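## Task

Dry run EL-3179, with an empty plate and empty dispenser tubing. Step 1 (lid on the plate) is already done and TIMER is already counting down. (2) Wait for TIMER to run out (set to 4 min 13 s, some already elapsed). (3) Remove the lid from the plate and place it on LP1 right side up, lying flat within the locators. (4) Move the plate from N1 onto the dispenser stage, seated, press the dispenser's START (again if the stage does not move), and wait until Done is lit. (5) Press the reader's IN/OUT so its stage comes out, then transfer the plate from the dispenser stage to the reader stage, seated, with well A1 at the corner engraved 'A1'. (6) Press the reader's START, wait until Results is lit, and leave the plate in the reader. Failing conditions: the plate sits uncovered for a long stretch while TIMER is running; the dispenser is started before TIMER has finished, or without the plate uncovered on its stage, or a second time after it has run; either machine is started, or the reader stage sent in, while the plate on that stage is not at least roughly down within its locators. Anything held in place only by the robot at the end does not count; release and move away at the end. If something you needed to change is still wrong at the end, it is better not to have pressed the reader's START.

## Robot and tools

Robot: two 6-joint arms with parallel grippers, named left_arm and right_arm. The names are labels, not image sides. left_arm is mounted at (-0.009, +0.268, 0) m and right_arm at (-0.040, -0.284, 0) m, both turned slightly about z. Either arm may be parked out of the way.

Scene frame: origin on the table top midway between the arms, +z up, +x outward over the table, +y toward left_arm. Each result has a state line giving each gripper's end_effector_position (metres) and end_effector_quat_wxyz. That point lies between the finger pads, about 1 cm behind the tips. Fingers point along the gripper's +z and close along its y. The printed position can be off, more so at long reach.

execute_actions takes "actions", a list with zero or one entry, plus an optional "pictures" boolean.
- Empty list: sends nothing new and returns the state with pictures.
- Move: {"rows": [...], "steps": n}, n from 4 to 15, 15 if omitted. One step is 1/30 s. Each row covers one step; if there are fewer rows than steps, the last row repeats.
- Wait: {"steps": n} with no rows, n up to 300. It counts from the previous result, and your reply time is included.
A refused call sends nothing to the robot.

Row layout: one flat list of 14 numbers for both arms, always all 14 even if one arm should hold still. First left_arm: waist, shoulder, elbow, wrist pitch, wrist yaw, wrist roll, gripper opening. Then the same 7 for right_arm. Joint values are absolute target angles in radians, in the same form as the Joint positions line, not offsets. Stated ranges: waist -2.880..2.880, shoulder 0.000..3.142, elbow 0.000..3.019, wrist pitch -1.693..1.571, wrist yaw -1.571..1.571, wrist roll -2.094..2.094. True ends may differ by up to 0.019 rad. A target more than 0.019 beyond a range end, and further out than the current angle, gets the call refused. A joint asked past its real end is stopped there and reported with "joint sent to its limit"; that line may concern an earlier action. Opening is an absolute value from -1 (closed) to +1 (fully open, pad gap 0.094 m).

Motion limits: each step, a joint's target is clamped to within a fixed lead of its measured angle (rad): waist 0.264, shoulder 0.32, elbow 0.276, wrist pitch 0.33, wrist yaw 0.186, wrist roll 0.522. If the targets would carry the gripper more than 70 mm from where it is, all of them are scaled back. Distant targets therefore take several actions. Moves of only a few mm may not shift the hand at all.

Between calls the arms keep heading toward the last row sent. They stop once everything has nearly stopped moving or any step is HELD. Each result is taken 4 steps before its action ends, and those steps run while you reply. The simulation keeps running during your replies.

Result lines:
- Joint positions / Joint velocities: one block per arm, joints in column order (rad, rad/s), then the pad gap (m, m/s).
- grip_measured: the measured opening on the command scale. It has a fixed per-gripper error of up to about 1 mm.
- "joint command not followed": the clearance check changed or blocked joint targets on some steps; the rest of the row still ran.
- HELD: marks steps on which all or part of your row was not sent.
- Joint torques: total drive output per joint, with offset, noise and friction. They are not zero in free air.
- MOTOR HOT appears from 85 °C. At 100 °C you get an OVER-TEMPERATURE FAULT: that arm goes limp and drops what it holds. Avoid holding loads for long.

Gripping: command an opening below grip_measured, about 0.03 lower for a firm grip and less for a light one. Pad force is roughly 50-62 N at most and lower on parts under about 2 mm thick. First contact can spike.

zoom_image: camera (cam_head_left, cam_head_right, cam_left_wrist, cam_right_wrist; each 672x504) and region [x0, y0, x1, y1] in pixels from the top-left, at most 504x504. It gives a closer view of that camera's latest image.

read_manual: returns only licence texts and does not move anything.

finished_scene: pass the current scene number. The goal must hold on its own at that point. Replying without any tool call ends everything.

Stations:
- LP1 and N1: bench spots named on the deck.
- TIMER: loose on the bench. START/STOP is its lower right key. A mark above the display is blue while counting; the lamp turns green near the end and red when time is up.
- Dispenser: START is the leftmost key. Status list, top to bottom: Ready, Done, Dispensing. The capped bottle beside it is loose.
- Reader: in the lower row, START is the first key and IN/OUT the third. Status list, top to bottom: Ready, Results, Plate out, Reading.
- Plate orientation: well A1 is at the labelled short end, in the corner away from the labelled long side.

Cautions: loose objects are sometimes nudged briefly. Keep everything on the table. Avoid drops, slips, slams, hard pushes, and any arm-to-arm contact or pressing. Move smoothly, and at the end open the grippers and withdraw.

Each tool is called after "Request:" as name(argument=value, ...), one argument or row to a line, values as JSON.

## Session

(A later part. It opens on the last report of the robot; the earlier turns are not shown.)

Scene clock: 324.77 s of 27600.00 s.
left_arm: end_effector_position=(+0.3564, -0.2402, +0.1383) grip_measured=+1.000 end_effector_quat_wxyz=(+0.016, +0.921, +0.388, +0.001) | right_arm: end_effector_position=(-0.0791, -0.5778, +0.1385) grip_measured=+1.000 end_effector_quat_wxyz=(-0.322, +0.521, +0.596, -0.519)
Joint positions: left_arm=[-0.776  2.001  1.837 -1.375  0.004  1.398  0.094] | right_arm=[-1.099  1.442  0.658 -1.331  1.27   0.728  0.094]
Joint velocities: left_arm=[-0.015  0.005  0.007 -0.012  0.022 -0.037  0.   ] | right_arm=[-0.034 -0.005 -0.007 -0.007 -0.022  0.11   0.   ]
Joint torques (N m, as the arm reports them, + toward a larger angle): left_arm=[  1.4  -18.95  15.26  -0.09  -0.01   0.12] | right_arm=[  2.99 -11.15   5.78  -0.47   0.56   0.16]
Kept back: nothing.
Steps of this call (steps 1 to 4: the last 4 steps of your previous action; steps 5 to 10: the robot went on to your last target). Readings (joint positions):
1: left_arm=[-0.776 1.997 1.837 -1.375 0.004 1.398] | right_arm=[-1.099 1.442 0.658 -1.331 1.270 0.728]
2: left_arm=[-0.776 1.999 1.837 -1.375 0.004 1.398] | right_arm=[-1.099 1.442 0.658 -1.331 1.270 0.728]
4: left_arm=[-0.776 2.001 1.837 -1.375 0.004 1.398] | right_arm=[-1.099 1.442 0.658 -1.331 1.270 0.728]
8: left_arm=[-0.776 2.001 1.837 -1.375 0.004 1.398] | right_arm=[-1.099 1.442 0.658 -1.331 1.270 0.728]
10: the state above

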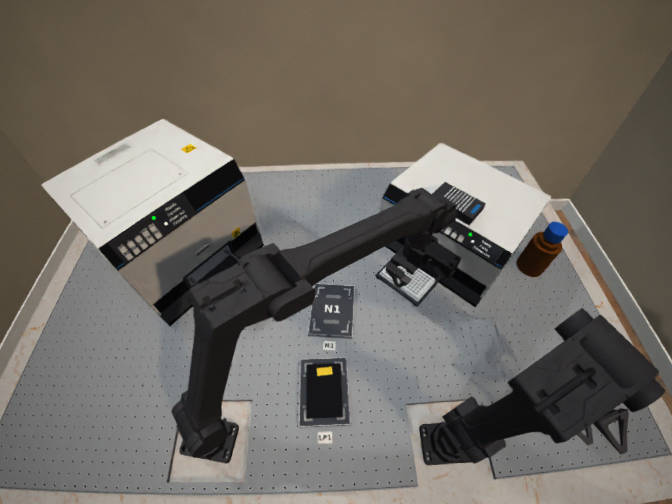

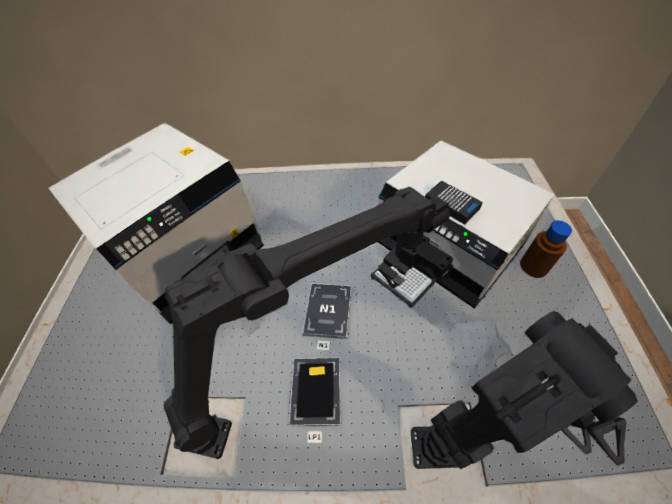

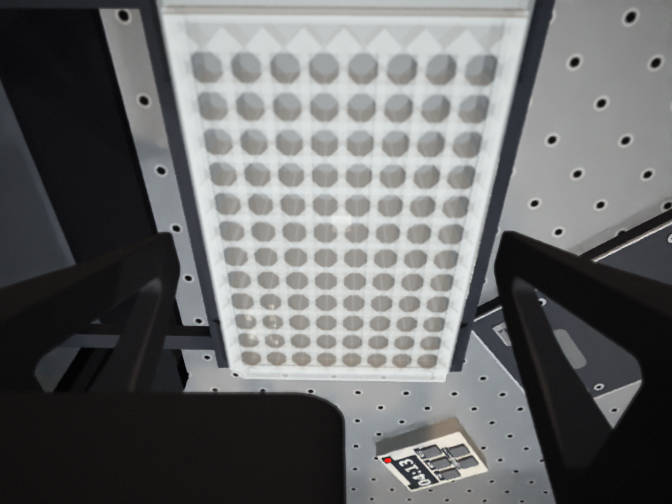

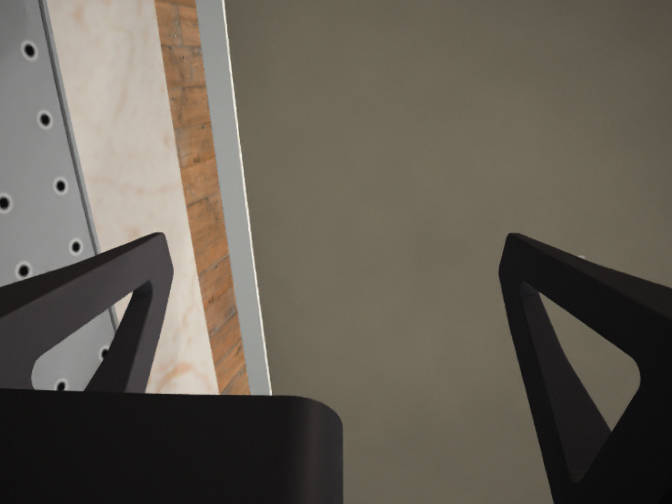

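Request:
execute_actions(
  actions=[
    {"rows":[[-0.768,2.012,1.895,-1.385,0.004,1.409,1,-1.1,1.43,0.65,-1.331,1.27,0.728,1],[-0.768,2.014,1.895,-1.386,0.004,1.410,1,-1.1,1.43,0.65,-1.331,1.27,0.728,1],[-0.768,2.016,1.895,-1.387,0.004,1.411,1,-1.1,1.43,0.65,-1.331,1.27,0.728,1],[-0.768,2.018,1.895,-1.388,0.004,1.412,1,-1.1,1.43,0.65,-1.331,1.27,0.728,1],[-0.768,2.020,1.895,-1.389,0.004,1.413,1,-1.1,1.43,0.65,-1.331,1.27,0.728,1],[-0.768,2.022,1.895,-1.390,0.004,1.414,1,-1.1,1.43,0.65,-1.331,1.27,0.728,1],[-0.768,2.024,1.895,-1.391,0.004,1.415,1,-1.1,1.43,0.65,-1.331,1.27,0.728,1],[-0.768,2.026,1.895,-1.391,0.004,1.416,1,-1.1,1.43,0.65,-1.331,1.27,0.728,1],[-0.768,2.028,1.895,-1.391,0.004,1.416,1,-1.1,1.43,0.65,-1.331,1.27,0.728,1],[-0.768,2.030,1.895,-1.391,0.004,1.416,1,-1.1,1.43,0.65,-1.331,1.27,0.728,1],[-0.768,2.032,1.895,-1.391,0.004,1.416,1,-1.1,1.43,0.65,-1.331,1.27,0.728,1],[-0.768,2.033,1.895,-1.391,0.004,1.416,1,-1.1,1.43,0.65,-1.331,1.27,0.728,1],[-0.768,2.034,1.895,-1.391,0.004,1.416,1,-1.1,1.43,0.65,-1.331,1.27,0.728,1]],"steps":15},
  ],
)

Request:
execute_actions(
  actions=[
    {"steps":12},
  ],
  pictures=true,
)

Scene clock: 325.87 s of 27600.00 s.
left_arm: end_effector_position=(+0.3556, -0.2390, +0.1362) grip_measured=+1.000 end_effector_quat_wxyz=(+0.012, +0.923, +0.385, +0.000) | right_arm: end_effector_position=(-0.0791, -0.5778, +0.1385) grip_measured=+1.000 end_effector_quat_wxyz=(-0.322, +0.521, +0.596, -0.519)
Joint positions: left_arm=[-0.776  2.004  1.837 -1.38   0.004  1.404  0.094] | right_arm=[-1.099  1.442  0.658 -1.331  1.27   0.728  0.094]
Joint velocities: left_arm=[-0.015  0.063  0.007 -0.012  0.051  0.051  0.   ] | right_arm=[-0.005 -0.015 -0.027 -0.012 -0.081 -0.022  0.   ]
Joint torques (N m, as the arm reports them, + toward a larger angle): left_arm=[  1.35 -17.75  15.36  -0.11   0.     0.12] | right_arm=[  3.05 -11.15   5.79  -0.43   0.55   0.16]
Steps of this call (steps 1 to 15: the robot went on to your last target; steps 16 to 22: nothing new was sent; steps 23 to 33: the first 11 steps of this action). Readings (joint positions):
23: left_arm=[-0.776 2.001 1.837 -1.375 0.004 1.398] | right_arm=[-1.099 1.442 0.658 -1.331 1.270 0.728]
24: left_arm=[-0.776 2.001 1.837 -1.375 0.004 1.399] | right_arm=[-1.099 1.442 0.658 -1.331 1.270 0.728]
26: left_arm=[-0.776 2.001 1.837 -1.375 0.004 1.399] | right_arm=[-1.099 1.442 0.658 -1.331 1.270 0.728]
30: left_arm=[-0.776 2.001 1.837 -1.379 0.004 1.402] | right_arm=[-1.099 1.442 0.658 -1.331 1.270 0.728]
33: the state above

Scene clock: 326.27 s of 27600.00 s.
left_arm: end_effector_position=(+0.3556, -0.2391, +0.1279) grip_measured=+1.000 end_effector_quat_wxyz=(+0.005, +0.923, +0.385, -0.001) | right_arm: end_effector_position=(-0.0791, -0.5778, +0.1385) grip_measured=+1.000 end_effector_quat_wxyz=(-0.322, +0.521, +0.596, -0.519)
Joint positions: left_arm=[-0.776  2.018  1.837 -1.38   0.004  1.406  0.094] | right_arm=[-1.099  1.442  0.658 -1.331  1.27   0.728  0.094]
Joint velocities: left_arm=[-0.005 -0.005 -0.007  0.002  0.022 -0.051  0.   ] | right_arm=[-0.015  0.005 -0.002 -0.007  0.007 -0.007  0.   ]
Joint torques (N m, as the arm reports them, + toward a larger angle): left_arm=[  1.41 -18.82  15.18  -0.18   0.01   0.11] | right_arm=[  3.01 -11.15   5.79  -0.46   0.55   0.16]
Kept back: nothing.
Steps of this call (steps 1 to 4: the last 4 steps of your previous action; steps 5 to 12: the robot went on to your last target). Readings (joint positions):
1: left_arm=[-0.776 2.006 1.837 -1.380 0.004 1.404] | right_arm=[-1.099 1.442 0.658 -1.331 1.270 0.728]
2: left_arm=[-0.776 2.007 1.837 -1.380 0.004 1.405] | right_arm=[-1.099 1.442 0.658 -1.331 1.270 0.728]
4: left_arm=[-0.776 2.012 1.837 -1.380 0.004 1.405] | right_arm=[-1.099 1.442 0.658 -1.331 1.270 0.728]
8: left_arm=[-0.776 2.017 1.837 -1.380 0.004 1.406] | right_arm=[-1.099 1.442 0.658 -1.331 1.270 0.728]
12: the state above

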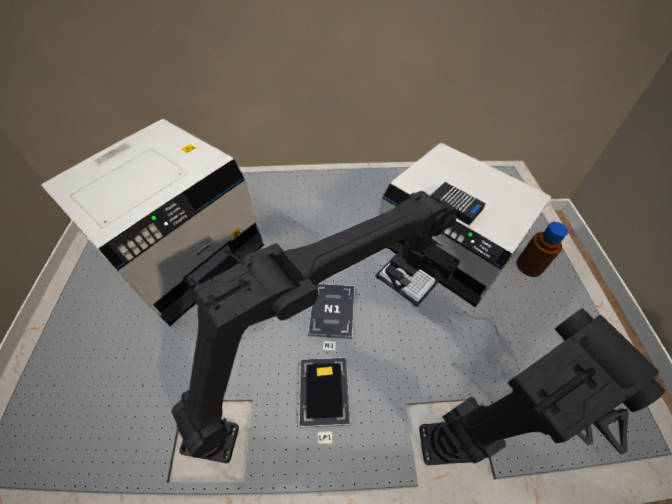

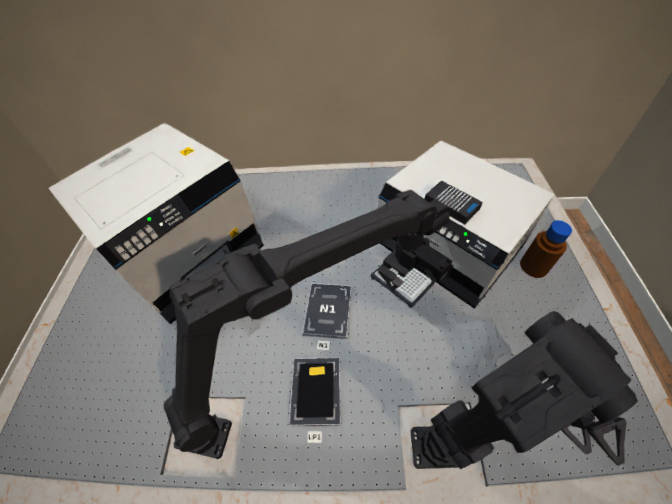

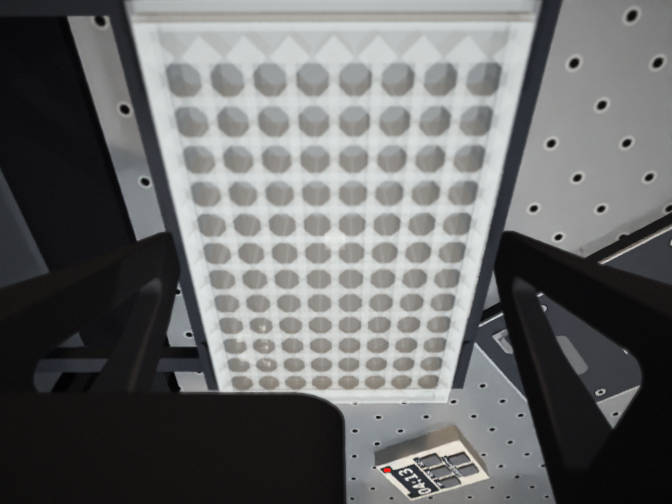

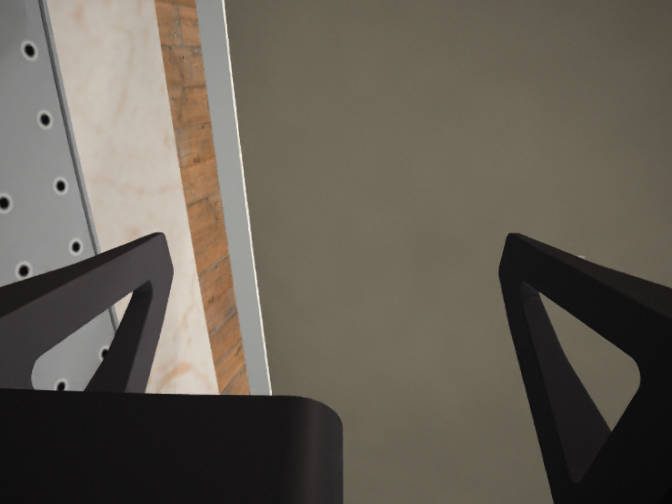

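Request:
execute_actions(
  actions=[
    {"rows":[[-0.768,2.035,1.895,-1.391,0.004,1.416,1,-1.1,1.43,0.65,-1.331,1.27,0.728,1],[-0.768,2.036,1.895,-1.391,0.004,1.416,0.98,-1.1,1.43,0.65,-1.331,1.27,0.728,1],[-0.768,2.037,1.895,-1.391,0.004,1.416,0.96,-1.1,1.43,0.65,-1.331,1.27,0.728,1],[-0.768,2.038,1.895,-1.391,0.004,1.416,0.94,-1.1,1.43,0.65,-1.331,1.27,0.728,1],[-0.768,2.039,1.895,-1.391,0.004,1.416,0.92,-1.1,1.43,0.65,-1.331,1.27,0.728,1],[-0.768,2.040,1.895,-1.391,0.004,1.416,0.90,-1.1,1.43,0.65,-1.331,1.27,0.728,1]],"steps":14},
  ],
)

Request:
execute_actions(
  actions=[
    {"steps":8},
  ],
)

Scene clock: 326.83 s of 27600.00 s.
left_arm: end_effector_position=(+0.3556, -0.2391, +0.1272) grip_measured=+0.902 end_effector_quat_wxyz=(+0.004, +0.923, +0.385, -0.001) | right_arm: end_effector_position=(-0.0791, -0.5778, +0.1385) grip_measured=+1.000 end_effector_quat_wxyz=(-0.322, +0.521, +0.596, -0.519)
Joint positions: left_arm=[-0.776  2.019  1.837 -1.38   0.004  1.406  0.089] | right_arm=[-1.099  1.442  0.658 -1.331  1.27   0.728  0.094]
Joint velocities: left_arm=[ 0.005  0.005 -0.007  0.017  0.022  0.022 -0.002] | right_arm=[ 0.005  0.005 -0.002 -0.002  0.066 -0.037  0.   ]
Joint torques (N m, as the arm reports them, + toward a larger angle): left_arm=[  1.52 -19.01  15.2   -0.18  -0.01   0.12] | right_arm=[  3.02 -11.14   5.81  -0.46   0.56   0.16]
Steps of this call (steps 1 to 7: the robot went on to your last target; steps 8 to 17: the first 10 steps of this action). Readings (joint positions):
8: left_arm=[-0.776 2.018 1.837 -1.380 0.004 1.406] | right_arm=[-1.099 1.442 0.658 -1.331 1.270 0.728]
9: left_arm=[-0.776 2.018 1.837 -1.380 0.004 1.406] | right_arm=[-1.099 1.442 0.658 -1.331 1.270 0.728]
11: left_arm=[-0.776 2.018 1.837 -1.380 0.004 1.406] | right_arm=[-1.099 1.442 0.658 -1.331 1.270 0.728]
15: left_arm=[-0.776 2.019 1.837 -1.380 0.004 1.406] | right_arm=[-1.099 1.442 0.658 -1.331 1.270 0.728]
17: the state above

Scene clock: 327.10 s of 27600.00 s.
left_arm: end_effector_position=(+0.3556, -0.2391, +0.1266) grip_measured=+0.902 end_effector_quat_wxyz=(+0.004, +0.923, +0.385, -0.001) | right_arm: end_effector_position=(-0.0791, -0.5778, +0.1385) grip_measured=+1.000 end_effector_quat_wxyz=(-0.322, +0.521, +0.596, -0.519)
Joint positions: left_arm=[-0.776  2.02   1.837 -1.38   0.004  1.406  0.089] | right_arm=[-1.099  1.442  0.658 -1.331  1.27   0.728  0.094]
Joint velocities: left_arm=[-0.015 -0.005 -0.007  0.007 -0.007  0.007 -0.001] | right_arm=[ 0.005 -0.015 -0.002  0.002  0.037 -0.022  0.   ]
Joint torques (N m, as the arm reports them, + toward a larger angle): left_arm=[  1.58 -18.56  15.18  -0.18  -0.02   0.12] | right_arm=[  3.02 -11.16   5.8   -0.43   0.55   0.16]
Kept back: nothing.
Steps of this call (steps 1 to 4: the last 4 steps of your previous action; steps 5 to 8: the robot went on to your last target). Readings (joint positions):
1: left_arm=[-0.776 2.019 1.837 -1.380 0.004 1.406] | right_arm=[-1.099 1.442 0.658 -1.331 1.270 0.728]
2: left_arm=[-0.776 2.020 1.837 -1.380 0.004 1.406] | right_arm=[-1.099 1.442 0.658 -1.331 1.270 0.728]
4: left_arm=[-0.776 2.020 1.837 -1.380 0.004 1.406] | right_arm=[-1.099 1.442 0.658 -1.331 1.270 0.728]
8: the state above

Request:
execute_actions(
  actions=[
    {"rows":[[-0.768,2.041,1.895,-1.391,0.004,1.416,0.89,-1.1,1.43,0.65,-1.331,1.27,0.728,1],[-0.768,2.042,1.895,-1.391,0.004,1.416,0.88,-1.1,1.43,0.65,-1.331,1.27,0.728,1],[-0.768,2.042,1.895,-1.391,0.004,1.416,0.87,-1.1,1.43,0.65,-1.331,1.27,0.728,1],[-0.768,2.042,1.895,-1.391,0.004,1.416,0.86,-1.1,1.43,0.65,-1.331,1.27,0.728,1],[-0.768,2.042,1.895,-1.391,0.004,1.416,0.85,-1.1,1.43,0.65,-1.331,1.27,0.728,1],[-0.768,2.042,1.895,-1.391,0.004,1.416,0.84,-1.1,1.43,0.65,-1.331,1.27,0.728,1],[-0.768,2.042,1.895,-1.391,0.004,1.416,0.825,-1.1,1.43,0.65,-1.331,1.27,0.728,1],[-0.768,2.042,1.895,-1.391,0.004,1.416,0.81,-1.1,1.43,0.65,-1.331,1.27,0.728,1],[-0.768,2.042,1.895,-1.391,0.004,1.416,0.795,-1.1,1.43,0.65,-1.331,1.27,0.728,1],[-0.768,2.042,1.895,-1.391,0.004,1.416,0.78,-1.1,1.43,0.65,-1.331,1.27,0.728,1],[-0.768,2.042,1.895,-1.391,0.004,1.416,0.77,-1.1,1.43,0.65,-1.331,1.27,0.728,1],[-0.768,2.042,1.895,-1.391,0.004,1.416,0.76,-1.1,1.43,0.65,-1.331,1.27,0.728,1],[-0.768,2.042,1.895,-1.391,0.004,1.416,0.75,-1.1,1.43,0.65,-1.331,1.27,0.728,1],[-0.768,2.042,1.895,-1.391,0.004,1.416,0.74,-1.1,1.43,0.65,-1.331,1.27,0.728,1],[-0.768,2.042,1.895,-1.391,0.004,1.416,0.725,-1.1,1.43,0.65,-1.331,1.27,0.728,1]],"steps":15},
  ],
)

Request:
execute_actions(
  actions=[
    {"steps":12},
  ],
  pictures=true,
)

Scene clock: 327.93 s of 27600.00 s.
left_arm: end_effector_position=(+0.3558, -0.2392, +0.1261) grip_measured=+0.786 end_effector_quat_wxyz=(+0.004, +0.923, +0.385, -0.001) | right_arm: end_effector_position=(-0.0791, -0.5778, +0.1385) grip_measured=+1.000 end_effector_quat_wxyz=(-0.322, +0.521, +0.596, -0.519)
Joint positions: left_arm=[-0.776  2.021  1.837 -1.38   0.004  1.406  0.084] | right_arm=[-1.099  1.442  0.658 -1.331  1.27   0.728  0.094]
Joint velocities: left_arm=[-0.005 -0.005 -0.027  0.022  0.007 -0.007 -0.005] | right_arm=[-0.005  0.005 -0.002  0.012  0.081  0.007  0.   ]
Joint torques (N m, as the arm reports them, + toward a larger angle): left_arm=[  1.61 -18.22  15.15  -0.26  -0.01   0.11] | right_arm=[  2.98 -11.15   5.79  -0.45   0.55   0.16]
Steps of this call (steps 1 to 14: the robot went on to your last target; steps 15 to 25: the first 11 steps of this action). Readings (joint positions):
15: left_arm=[-0.776 2.020 1.837 -1.380 0.004 1.406] | right_arm=[-1.099 1.442 0.658 -1.331 1.270 0.728]
16: left_arm=[-0.776 2.020 1.837 -1.380 0.004 1.406] | right_arm=[-1.099 1.442 0.658 -1.331 1.270 0.728]
18: left_arm=[-0.776 2.020 1.837 -1.380 0.004 1.406] | right_arm=[-1.099 1.442 0.658 -1.331 1.270 0.728]
22: left_arm=[-0.776 2.021 1.837 -1.380 0.004 1.406] | right_arm=[-1.099 1.442 0.658 -1.331 1.270 0.728]
25: the state above

Scene clock: 328.33 s of 27600.00 s.
left_arm: end_effector_position=(+0.3558, -0.2392, +0.1261) grip_measured=+0.762 end_effector_quat_wxyz=(+0.004, +0.923, +0.385, -0.001) | right_arm: end_effector_position=(-0.0791, -0.5778, +0.1385) grip_measured=+1.000 end_effector_quat_wxyz=(-0.322, +0.521, +0.596, -0.519)
Joint positions: left_arm=[-0.776  2.021  1.837 -1.38   0.004  1.406  0.083] | right_arm=[-1.099  1.442  0.658 -1.331  1.27   0.728  0.094]
Joint velocities: left_arm=[ 0.005  0.005 -0.007  0.012 -0.081  0.022 -0.001] | right_arm=[-0.005 -0.024 -0.002 -0.002  0.095 -0.037  0.   ]
Joint torques (N m, as the arm reports them, + toward a larger angle): left_arm=[  1.37 -18.49  15.15  -0.17  -0.02   0.12] | right_arm=[  3.02 -11.16   5.77  -0.46   0.55   0.16]
Kept back: nothing.
Steps of this call (steps 1 to 4: the last 4 steps of your previous action; steps 5 to 12: the robot went on to your last target). Readings (joint positions):
1: left_arm=[-0.776 2.021 1.837 -1.380 0.004 1.406] | right_arm=[-1.099 1.442 0.658 -1.331 1.270 0.728]
2: left_arm=[-0.776 2.021 1.837 -1.380 0.004 1.406] | right_arm=[-1.099 1.442 0.658 -1.331 1.270 0.728]
4: left_arm=[-0.776 2.021 1.837 -1.380 0.004 1.406] | right_arm=[-1.099 1.442 0.658 -1.331 1.270 0.728]
8: left_arm=[-0.776 2.021 1.837 -1.380 0.004 1.406] | right_arm=[-1.099 1.442 0.658 -1.331 1.270 0.728]
12: the state above

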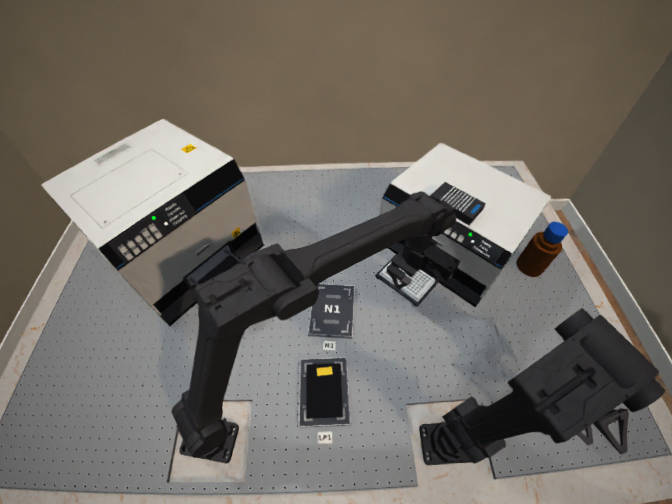

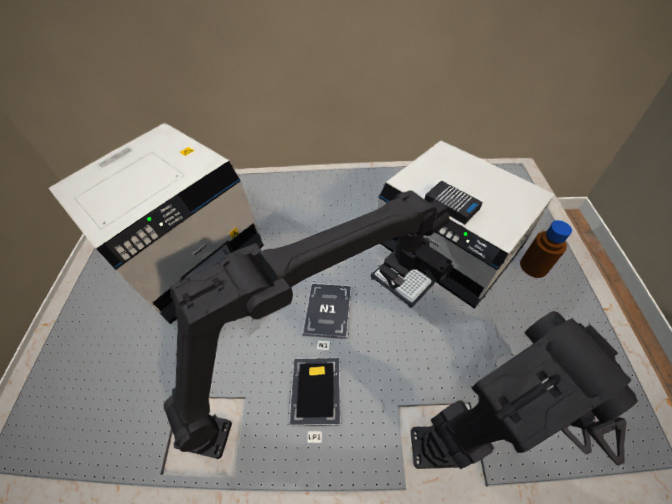

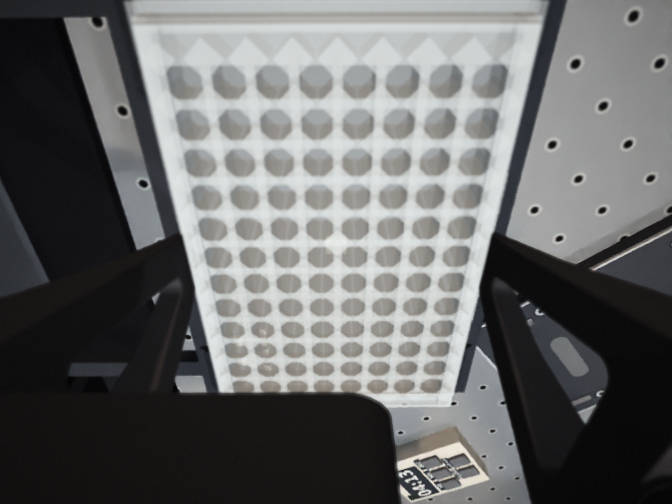

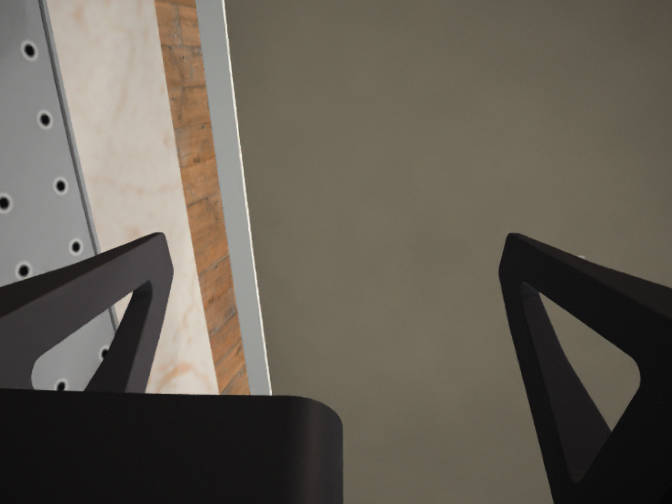

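Request:
zoom_image(
  camera="cam_left_wrist",
  region=[280, 190, 400, 290],
)

Request:
zoom_image(
  camera="cam_left_wrist",
  region=[180, 290, 500, 420],
)

Region (280, 190, 400, 290) of cam_left_wrist's 672x504 image, scaled by 4.200, with more detail than that image has.

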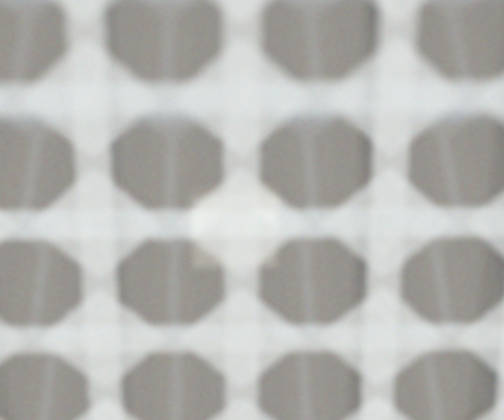

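Region (180, 290, 500, 420) of cam_left_wrist's 672x504 image, scaled by 1.575, with more detail than that image has; it fills the top 205 rows of this view, and the rest is white.

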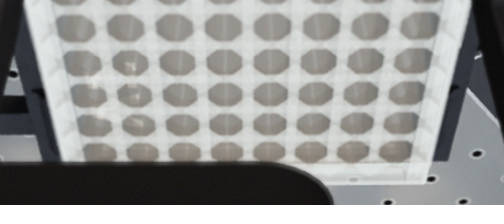

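Request:
execute_actions(
  actions=[
    {"rows":[[-0.768,2.034,1.892,-1.391,0.004,1.416,0.725,-1.1,1.43,0.65,-1.331,1.27,0.728,1],[-0.768,2.026,1.889,-1.391,0.004,1.416,0.725,-1.1,1.43,0.65,-1.331,1.27,0.728,1],[-0.768,2.018,1.886,-1.391,0.004,1.416,0.725,-1.1,1.43,0.65,-1.331,1.27,0.728,1],[-0.768,2.010,1.883,-1.391,0.004,1.416,0.725,-1.1,1.43,0.65,-1.331,1.27,0.728,1],[-0.768,2.003,1.880,-1.391,0.004,1.416,0.725,-1.1,1.43,0.65,-1.331,1.27,0.728,1],[-0.768,1.997,1.877,-1.391,0.004,1.416,0.725,-1.1,1.43,0.65,-1.331,1.27,0.728,1],[-0.768,1.992,1.874,-1.391,0.004,1.416,0.725,-1.1,1.43,0.65,-1.331,1.27,0.728,1],[-0.768,1.987,1.871,-1.391,0.004,1.416,0.725,-1.1,1.43,0.65,-1.331,1.27,0.728,1],[-0.768,1.982,1.868,-1.391,0.004,1.416,0.725,-1.1,1.43,0.65,-1.331,1.27,0.728,1],[-0.768,1.977,1.865,-1.391,0.004,1.416,0.725,-1.1,1.43,0.65,-1.331,1.27,0.728,1],[-0.768,1.972,1.862,-1.391,0.004,1.416,0.725,-1.1,1.43,0.65,-1.331,1.27,0.728,1],[-0.768,1.967,1.859,-1.391,0.004,1.416,0.725,-1.1,1.43,0.65,-1.331,1.27,0.728,1],[-0.768,1.962,1.856,-1.391,0.004,1.416,0.725,-1.1,1.43,0.65,-1.331,1.27,0.728,1],[-0.768,1.957,1.853,-1.391,0.004,1.416,0.725,-1.1,1.43,0.65,-1.331,1.27,0.728,1],[-0.768,1.952,1.850,-1.391,0.004,1.416,0.725,-1.1,1.43,0.65,-1.331,1.27,0.728,1]],"steps":15},
  ],
)

Request:
execute_actions(
  actions=[
    {"rows":[[-0.7670,1.9471,1.8491,-1.3911,0.004,1.4149,0.725,-1.1,1.43,0.65,-1.331,1.27,0.728,1],[-0.7641,1.9414,1.8464,-1.3913,0.004,1.4118,0.725,-1.1,1.43,0.65,-1.331,1.27,0.728,1],[-0.7591,1.9359,1.8419,-1.3917,0.004,1.4065,0.725,-1.1,1.43,0.65,-1.331,1.27,0.728,1],[-0.7523,1.9297,1.8356,-1.3922,0.004,1.3992,0.725,-1.1,1.43,0.65,-1.331,1.27,0.728,1],[-0.7435,1.9217,1.8276,-1.3928,0.004,1.3898,0.725,-1.1,1.43,0.65,-1.331,1.27,0.728,1],[-0.7329,1.9121,1.8179,-1.3936,0.004,1.3784,0.725,-1.1,1.43,0.65,-1.331,1.27,0.728,1],[-0.7205,1.9008,1.8066,-1.3946,0.004,1.3651,0.725,-1.1,1.43,0.65,-1.331,1.27,0.728,1],[-0.7064,1.8879,1.7936,-1.3956,0.004,1.3500,0.725,-1.1,1.43,0.65,-1.331,1.27,0.728,1],[-0.6906,1.8735,1.7791,-1.3968,0.004,1.3330,0.725,-1.1,1.43,0.65,-1.331,1.27,0.728,1],[-0.6731,1.8577,1.7632,-1.3981,0.004,1.3143,0.725,-1.1,1.43,0.65,-1.331,1.27,0.728,1],[-0.6542,1.8404,1.7459,-1.3996,0.004,1.2941,0.725,-1.1,1.43,0.65,-1.331,1.27,0.728,1],[-0.6338,1.8219,1.7273,-1.4011,0.004,1.2722,0.725,-1.1,1.43,0.65,-1.331,1.27,0.728,1],[-0.6122,1.8022,1.7074,-1.4027,0.004,1.2490,0.725,-1.1,1.43,0.65,-1.331,1.27,0.728,1],[-0.5893,1.7813,1.6865,-1.4044,0.004,1.2245,0.725,-1.1,1.43,0.65,-1.331,1.27,0.728,1],[-0.5653,1.7595,1.6645,-1.4063,0.004,1.1988,0.725,-1.1,1.43,0.65,-1.331,1.27,0.728,1]],"steps":15},
  ],
)

Request:
execute_actions(
  actions=[
    {"rows":[[-0.5403,1.7368,1.6416,-1.4081,0.004,1.1720,0.725,-1.1,1.43,0.65,-1.331,1.27,0.728,1],[-0.5144,1.7132,1.6180,-1.4101,0.004,1.1443,0.725,-1.1,1.43,0.65,-1.331,1.27,0.728,1],[-0.4878,1.6890,1.5936,-1.4121,0.004,1.1158,0.725,-1.1,1.43,0.65,-1.331,1.27,0.728,1],[-0.4606,1.6643,1.5688,-1.4141,0.004,1.0866,0.725,-1.1,1.43,0.65,-1.331,1.27,0.728,1],[-0.4329,1.6391,1.5434,-1.4162,0.004,1.0569,0.725,-1.1,1.43,0.65,-1.331,1.27,0.728,1],[-0.4049,1.6136,1.5178,-1.4183,0.004,1.0269,0.725,-1.1,1.43,0.65,-1.331,1.27,0.728,1],[-0.3767,1.5879,1.4919,-1.4204,0.004,0.9967,0.725,-1.1,1.43,0.65,-1.331,1.27,0.728,1],[-0.3483,1.5621,1.4661,-1.4226,0.004,0.9663,0.725,-1.1,1.43,0.65,-1.331,1.27,0.728,1],[-0.3201,1.5364,1.4402,-1.4247,0.004,0.9361,0.725,-1.1,1.43,0.65,-1.331,1.27,0.728,1],[-0.2921,1.5109,1.4146,-1.4268,0.004,0.9061,0.725,-1.1,1.43,0.65,-1.331,1.27,0.728,1],[-0.2644,1.4857,1.3892,-1.4289,0.004,0.8764,0.725,-1.1,1.43,0.65,-1.331,1.27,0.728,1],[-0.2372,1.4610,1.3644,-1.4309,0.004,0.8472,0.725,-1.1,1.43,0.65,-1.331,1.27,0.728,1],[-0.2106,1.4368,1.3400,-1.4329,0.004,0.8187,0.725,-1.1,1.43,0.65,-1.331,1.27,0.728,1],[-0.1847,1.4132,1.3164,-1.4349,0.004,0.7910,0.725,-1.1,1.43,0.65,-1.331,1.27,0.728,1],[-0.1598,1.3905,1.2935,-1.4368,0.004,0.7643,0.725,-1.1,1.43,0.65,-1.331,1.27,0.728,1]],"steps":15},
  ],
)

Request:
execute_actions(
  actions=[
    {"rows":[[-0.1357,1.3687,1.2715,-1.4386,0.004,0.7385,0.725,-1.1,1.43,0.65,-1.331,1.27,0.728,1],[-0.1128,1.3478,1.2506,-1.4403,0.004,0.7140,0.725,-1.1,1.43,0.65,-1.331,1.27,0.728,1],[-0.0912,1.3281,1.2307,-1.4419,0.004,0.6908,0.725,-1.1,1.43,0.65,-1.331,1.27,0.728,1],[-0.0708,1.3096,1.2121,-1.4434,0.004,0.6689,0.725,-1.1,1.43,0.65,-1.331,1.27,0.728,1],[-0.0519,1.2923,1.1948,-1.4449,0.004,0.6487,0.725,-1.1,1.43,0.65,-1.331,1.27,0.728,1],[-0.0344,1.2765,1.1789,-1.4462,0.004,0.6300,0.725,-1.1,1.43,0.65,-1.331,1.27,0.728,1],[-0.0186,1.2621,1.1644,-1.4474,0.004,0.6130,0.725,-1.1,1.43,0.65,-1.331,1.27,0.728,1],[-0.0045,1.2492,1.1514,-1.4484,0.004,0.5979,0.725,-1.1,1.43,0.65,-1.331,1.27,0.728,1],[0.0079,1.2379,1.1401,-1.4494,0.004,0.5846,0.725,-1.1,1.43,0.65,-1.331,1.27,0.728,1],[0.0185,1.2283,1.1304,-1.4502,0.004,0.5732,0.725,-1.1,1.43,0.65,-1.331,1.27,0.728,1],[0.0273,1.2203,1.1224,-1.4508,0.004,0.5638,0.725,-1.1,1.43,0.65,-1.331,1.27,0.728,1],[0.0341,1.2141,1.1161,-1.4513,0.004,0.5565,0.725,-1.1,1.43,0.65,-1.331,1.27,0.728,1],[0.0391,1.2096,1.1116,-1.4517,0.004,0.5512,0.725,-1.1,1.43,0.65,-1.331,1.27,0.728,1],[0.0420,1.2069,1.1089,-1.4519,0.004,0.5481,0.725,-1.1,1.43,0.65,-1.331,1.27,0.728,1],[0.043,1.206,1.108,-1.452,0.004,0.547,0.725,-1.1,1.43,0.65,-1.331,1.27,0.728,1]],"steps":15},
  ],
)

Request:
execute_actions(
  actions=[
    {"steps":16},
  ],
  pictures=true,
)

Scene clock: 332.53 s of 27600.00 s.
left_arm: end_effector_position=(+0.3558, -0.2392, +0.1266) grip_measured=+0.762 end_effector_quat_wxyz=(+0.004, +0.923, +0.385, -0.001) | right_arm: end_effector_position=(-0.0791, -0.5778, +0.1385) grip_measured=+1.000 end_effector_quat_wxyz=(-0.322, +0.521, +0.596, -0.519)
Joint positions: left_arm=[-0.776  2.02   1.837 -1.38   0.004  1.406  0.083] | right_arm=[-1.099  1.442  0.658 -1.331  1.27   0.728  0.094]
Joint velocities: left_arm=[-0.005 -0.024 -0.007  0.017  0.037 -0.066  0.   ] | right_arm=[-0.005 -0.015  0.017 -0.007 -0.037 -0.007  0.   ]
Joint torques (N m, as the arm reports them, + toward a larger angle): left_arm=[  1.32 -23.88  12.03  -0.15  -0.01   0.13] | right_arm=[  3.05 -11.06   5.78  -0.46   0.56   0.16]
Steps of this call (steps 1 to 15: the robot went on to your last target; steps 16 to 115: nothing new was sent; steps 116 to 126: the first 11 steps of this action). Readings (joint positions):
116: left_arm=[-0.776 2.021 1.837 -1.380 0.004 1.406] | right_arm=[-1.099 1.442 0.658 -1.331 1.270 0.728]
117: left_arm=[-0.776 2.021 1.837 -1.380 0.004 1.406] | right_arm=[-1.099 1.442 0.658 -1.331 1.270 0.728]
119: left_arm=[-0.776 2.021 1.837 -1.380 0.004 1.406] | right_arm=[-1.099 1.442 0.658 -1.331 1.270 0.728]
123: left_arm=[-0.776 2.021 1.837 -1.380 0.004 1.406] | right_arm=[-1.099 1.442 0.658 -1.331 1.270 0.728]
126: the state above

Scene clock: 333.03 s of 27600.00 s.
left_arm: end_effector_position=(+0.3667, -0.2021, +0.1673) grip_measured=+0.762 end_effector_quat_wxyz=(+0.024, +0.903, +0.429, +0.003) | right_arm: end_effector_position=(-0.0791, -0.5778, +0.1385) grip_measured=+1.000 end_effector_quat_wxyz=(-0.322, +0.521, +0.596, -0.519)
Joint positions: left_arm=[-0.726  1.909  1.772 -1.384  0.004  1.358  0.083] | right_arm=[-1.099  1.442  0.658 -1.331  1.27   0.728  0.094]
Joint velocities: left_arm=[ 0.454 -0.474 -0.447 -0.046 -0.007 -0.3   -0.001] | right_arm=[ 0.015  0.005  0.002  0.007  0.051 -0.051  0.   ]
Joint torques (N m, as the arm reports them, + toward a larger angle): left_arm=[  4.14 -21.81  10.22  -0.18   0.01  -0.07] | right_arm=[  3.   -11.1    5.79  -0.44   0.56   0.16]
Steps of this call (steps 1 to 4: the last 4 steps of your previous action; steps 5 to 15: the first 11 steps of this action). Readings (joint positions):
5: left_arm=[-0.776 2.009 1.837 -1.380 0.004 1.406] | right_arm=[-1.099 1.442 0.658 -1.331 1.270 0.728]
6: left_arm=[-0.776 2.004 1.837 -1.380 0.004 1.406] | right_arm=[-1.099 1.442 0.658 -1.331 1.270 0.728]
8: left_arm=[-0.775 1.992 1.837 -1.380 0.004 1.406] | right_arm=[-1.099 1.442 0.658 -1.331 1.270 0.728]
12: left_arm=[-0.760 1.952 1.812 -1.381 0.004 1.390] | right_arm=[-1.099 1.442 0.658 -1.331 1.270 0.728]
15: the state above

Scene clock: 333.53 s of 27600.00 s.
left_arm: end_effector_position=(+0.4109, +0.0525, +0.2141) grip_measured=+0.762 end_effector_quat_wxyz=(+0.014, +0.674, +0.739, +0.002) | right_arm: end_effector_position=(-0.0791, -0.5778, +0.1385) grip_measured=+1.000 end_effector_quat_wxyz=(-0.322, +0.521, +0.596, -0.519)
Joint positions: left_arm=[-0.303  1.562  1.431 -1.412  0.004  1.006  0.083] | right_arm=[-1.099  1.442  0.658 -1.331  1.27   0.728  0.094]
Joint velocities: left_arm=[ 0.806 -0.855 -0.711 -0.066 -0.022 -0.813 -0.001] | right_arm=[-0.005  0.005 -0.012 -0.002 -0.022 -0.037  0.   ]
Joint torques (N m, as the arm reports them, + toward a larger angle): left_arm=[  0.12 -14.86  10.15  -0.18  -0.03  -0.03] | right_arm=[  3.   -11.09   5.81  -0.46   0.55   0.16]
Steps of this call (steps 1 to 4: the last 4 steps of your previous action; steps 5 to 15: the first 11 steps of this action). Readings (joint positions):
5: left_arm=[-0.612 1.818 1.677 -1.391 0.004 1.270] | right_arm=[-1.099 1.442 0.658 -1.331 1.270 0.728]
6: left_arm=[-0.583 1.797 1.655 -1.393 0.004 1.248] | right_arm=[-1.099 1.442 0.658 -1.331 1.270 0.728]
8: left_arm=[-0.520 1.751 1.607 -1.396 0.004 1.200] | right_arm=[-1.099 1.442 0.658 -1.331 1.270 0.728]
12: left_arm=[-0.391 1.647 1.507 -1.405 0.004 1.092] | right_arm=[-1.099 1.442 0.658 -1.331 1.270 0.728]
15: the state above

Scene clock: 334.03 s of 27600.00 s.
left_arm: end_effector_position=(+0.3368, +0.2109, +0.2216) grip_measured=+0.762 end_effector_quat_wxyz=(+0.008, +0.390, +0.921, -0.000) | right_arm: end_effector_position=(-0.0791, -0.5778, +0.1385) grip_measured=+1.000 end_effector_quat_wxyz=(-0.322, +0.521, +0.596, -0.519)
Joint positions: left_arm=[ 0.008  1.251  1.135 -1.441  0.004  0.64   0.083] | right_arm=[-1.099  1.442  0.658 -1.331  1.27   0.728  0.094]
Joint velocities: left_arm=[ 0.298 -0.269 -0.295 -0.037  0.081 -0.491  0.001] | right_arm=[-0.024 -0.024 -0.012 -0.007 -0.007  0.037  0.   ]
Joint torques (N m, as the arm reports them, + toward a larger angle): left_arm=[ 1.18 -9.42 10.54 -0.01 -0.04 -0.07] | right_arm=[  3.05 -11.15   5.79  -0.45   0.56   0.16]
Steps of this call (steps 1 to 4: the last 4 steps of your previous action; steps 5 to 15: the first 11 steps of this action). Readings (joint positions):
5: left_arm=[-0.175 1.425 1.310 -1.424 0.004 0.863] | right_arm=[-1.099 1.442 0.658 -1.331 1.270 0.728]
6: left_arm=[-0.152 1.401 1.287 -1.426 0.004 0.836] | right_arm=[-1.099 1.442 0.658 -1.331 1.270 0.728]
8: left_arm=[-0.107 1.356 1.245 -1.430 0.004 0.784] | right_arm=[-1.099 1.442 0.658 -1.331 1.270 0.728]
12: left_arm=[-0.031 1.286 1.174 -1.437 0.004 0.693] | right_arm=[-1.099 1.442 0.658 -1.331 1.270 0.728]
15: the state above

Scene clock: 334.57 s of 27600.00 s.
left_arm: end_effector_position=(+0.3267, +0.2224, +0.2192) grip_measured=+0.762 end_effector_quat_wxyz=(+0.005, +0.340, +0.941, -0.001) | right_arm: end_effector_position=(-0.0791, -0.5778, +0.1385) grip_measured=+1.000 end_effector_quat_wxyz=(-0.322, +0.521, +0.596, -0.519)
Joint positions: left_arm=[ 0.037  1.223  1.106 -1.444  0.004  0.56   0.083] | right_arm=[-1.099  1.442  0.658 -1.331  1.27   0.728  0.094]
Joint velocities: left_arm=[-0.005 -0.024 -0.012  0.012  0.066  0.007  0.   ] | right_arm=[ 0.005 -0.015 -0.022  0.007 -0.007 -0.007  0.   ]
Joint torques (N m, as the arm reports them, + toward a larger angle): left_arm=[ 1.47 -9.   10.29 -0.06 -0.04 -0.07] | right_arm=[  2.97 -11.13   5.79  -0.45   0.56   0.16]
Kept back: nothing.
Steps of this call (steps 1 to 4: the last 4 steps of your previous action; steps 5 to 16: the robot went on to your last target). Readings (joint positions):
1: left_arm=[0.018 1.242 1.126 -1.441 0.004 0.625] | right_arm=[-1.099 1.442 0.658 -1.331 1.270 0.728]
2: left_arm=[0.026 1.235 1.118 -1.442 0.004 0.612] | right_arm=[-1.099 1.442 0.658 -1.331 1.270 0.728]
4: left_arm=[0.035 1.226 1.109 -1.443 0.004 0.593] | right_arm=[-1.099 1.442 0.658 -1.331 1.270 0.728]
8: left_arm=[0.037 1.223 1.106 -1.444 0.004 0.572] | right_arm=[-1.099 1.442 0.658 -1.331 1.270 0.728]
16: the state above

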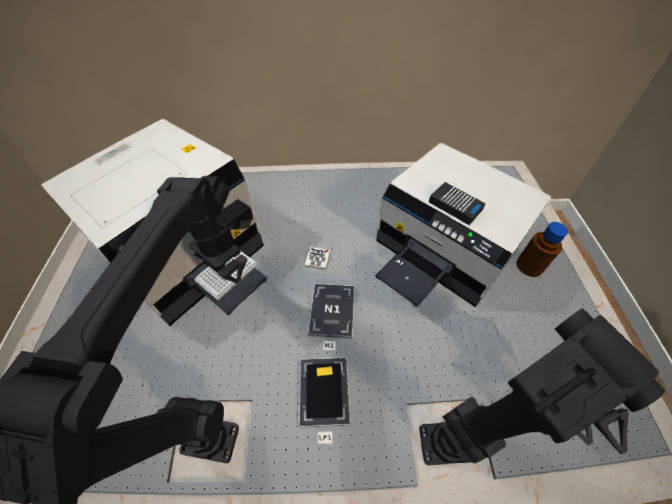

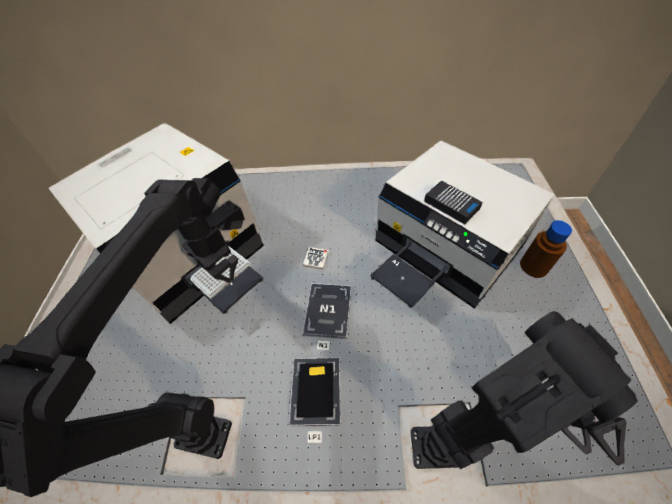

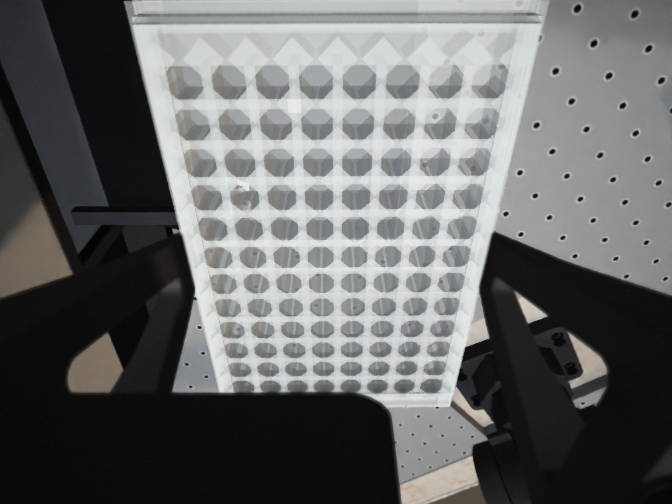

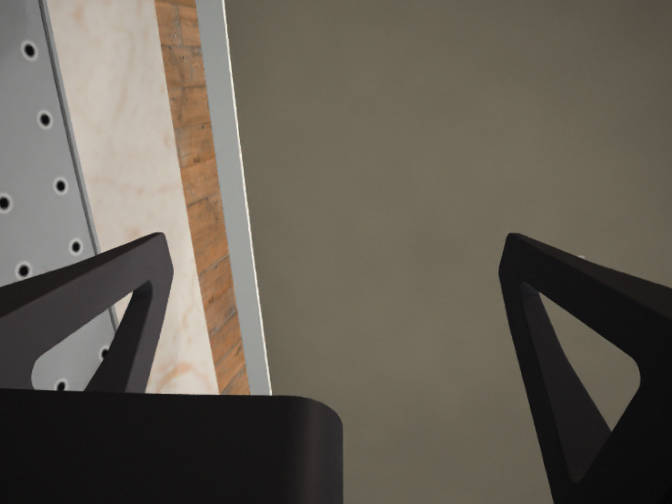

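Request:
zoom_image(
  camera="cam_left_wrist",
  region=[160, 40, 440, 260],
)

Region (160, 40, 440, 260) of cam_left_wrist's 672x504 image, scaled by 1.800, with more detail than that image has; it fills the top 396 rows of this view, and the rest is white.

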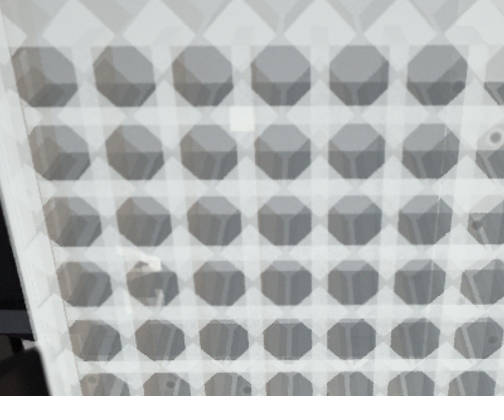

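Request:
zoom_image(
  camera="cam_left_wrist",
  region=[264, 76, 324, 136],
)

Request:
zoom_image(
  camera="cam_left_wrist",
  region=[40, 150, 280, 270],
)

Region (264, 76, 324, 136) of cam_left_wrist's 672x504 image, scaled by 8.400, with more detail than that image has.

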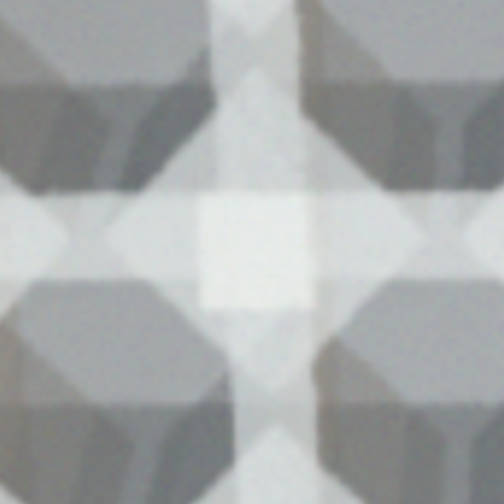

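Region (40, 150, 280, 270) of cam_left_wrist's 672x504 image, scaled by 2.100, with more detail than that image has.

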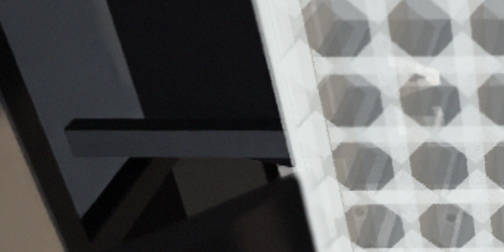

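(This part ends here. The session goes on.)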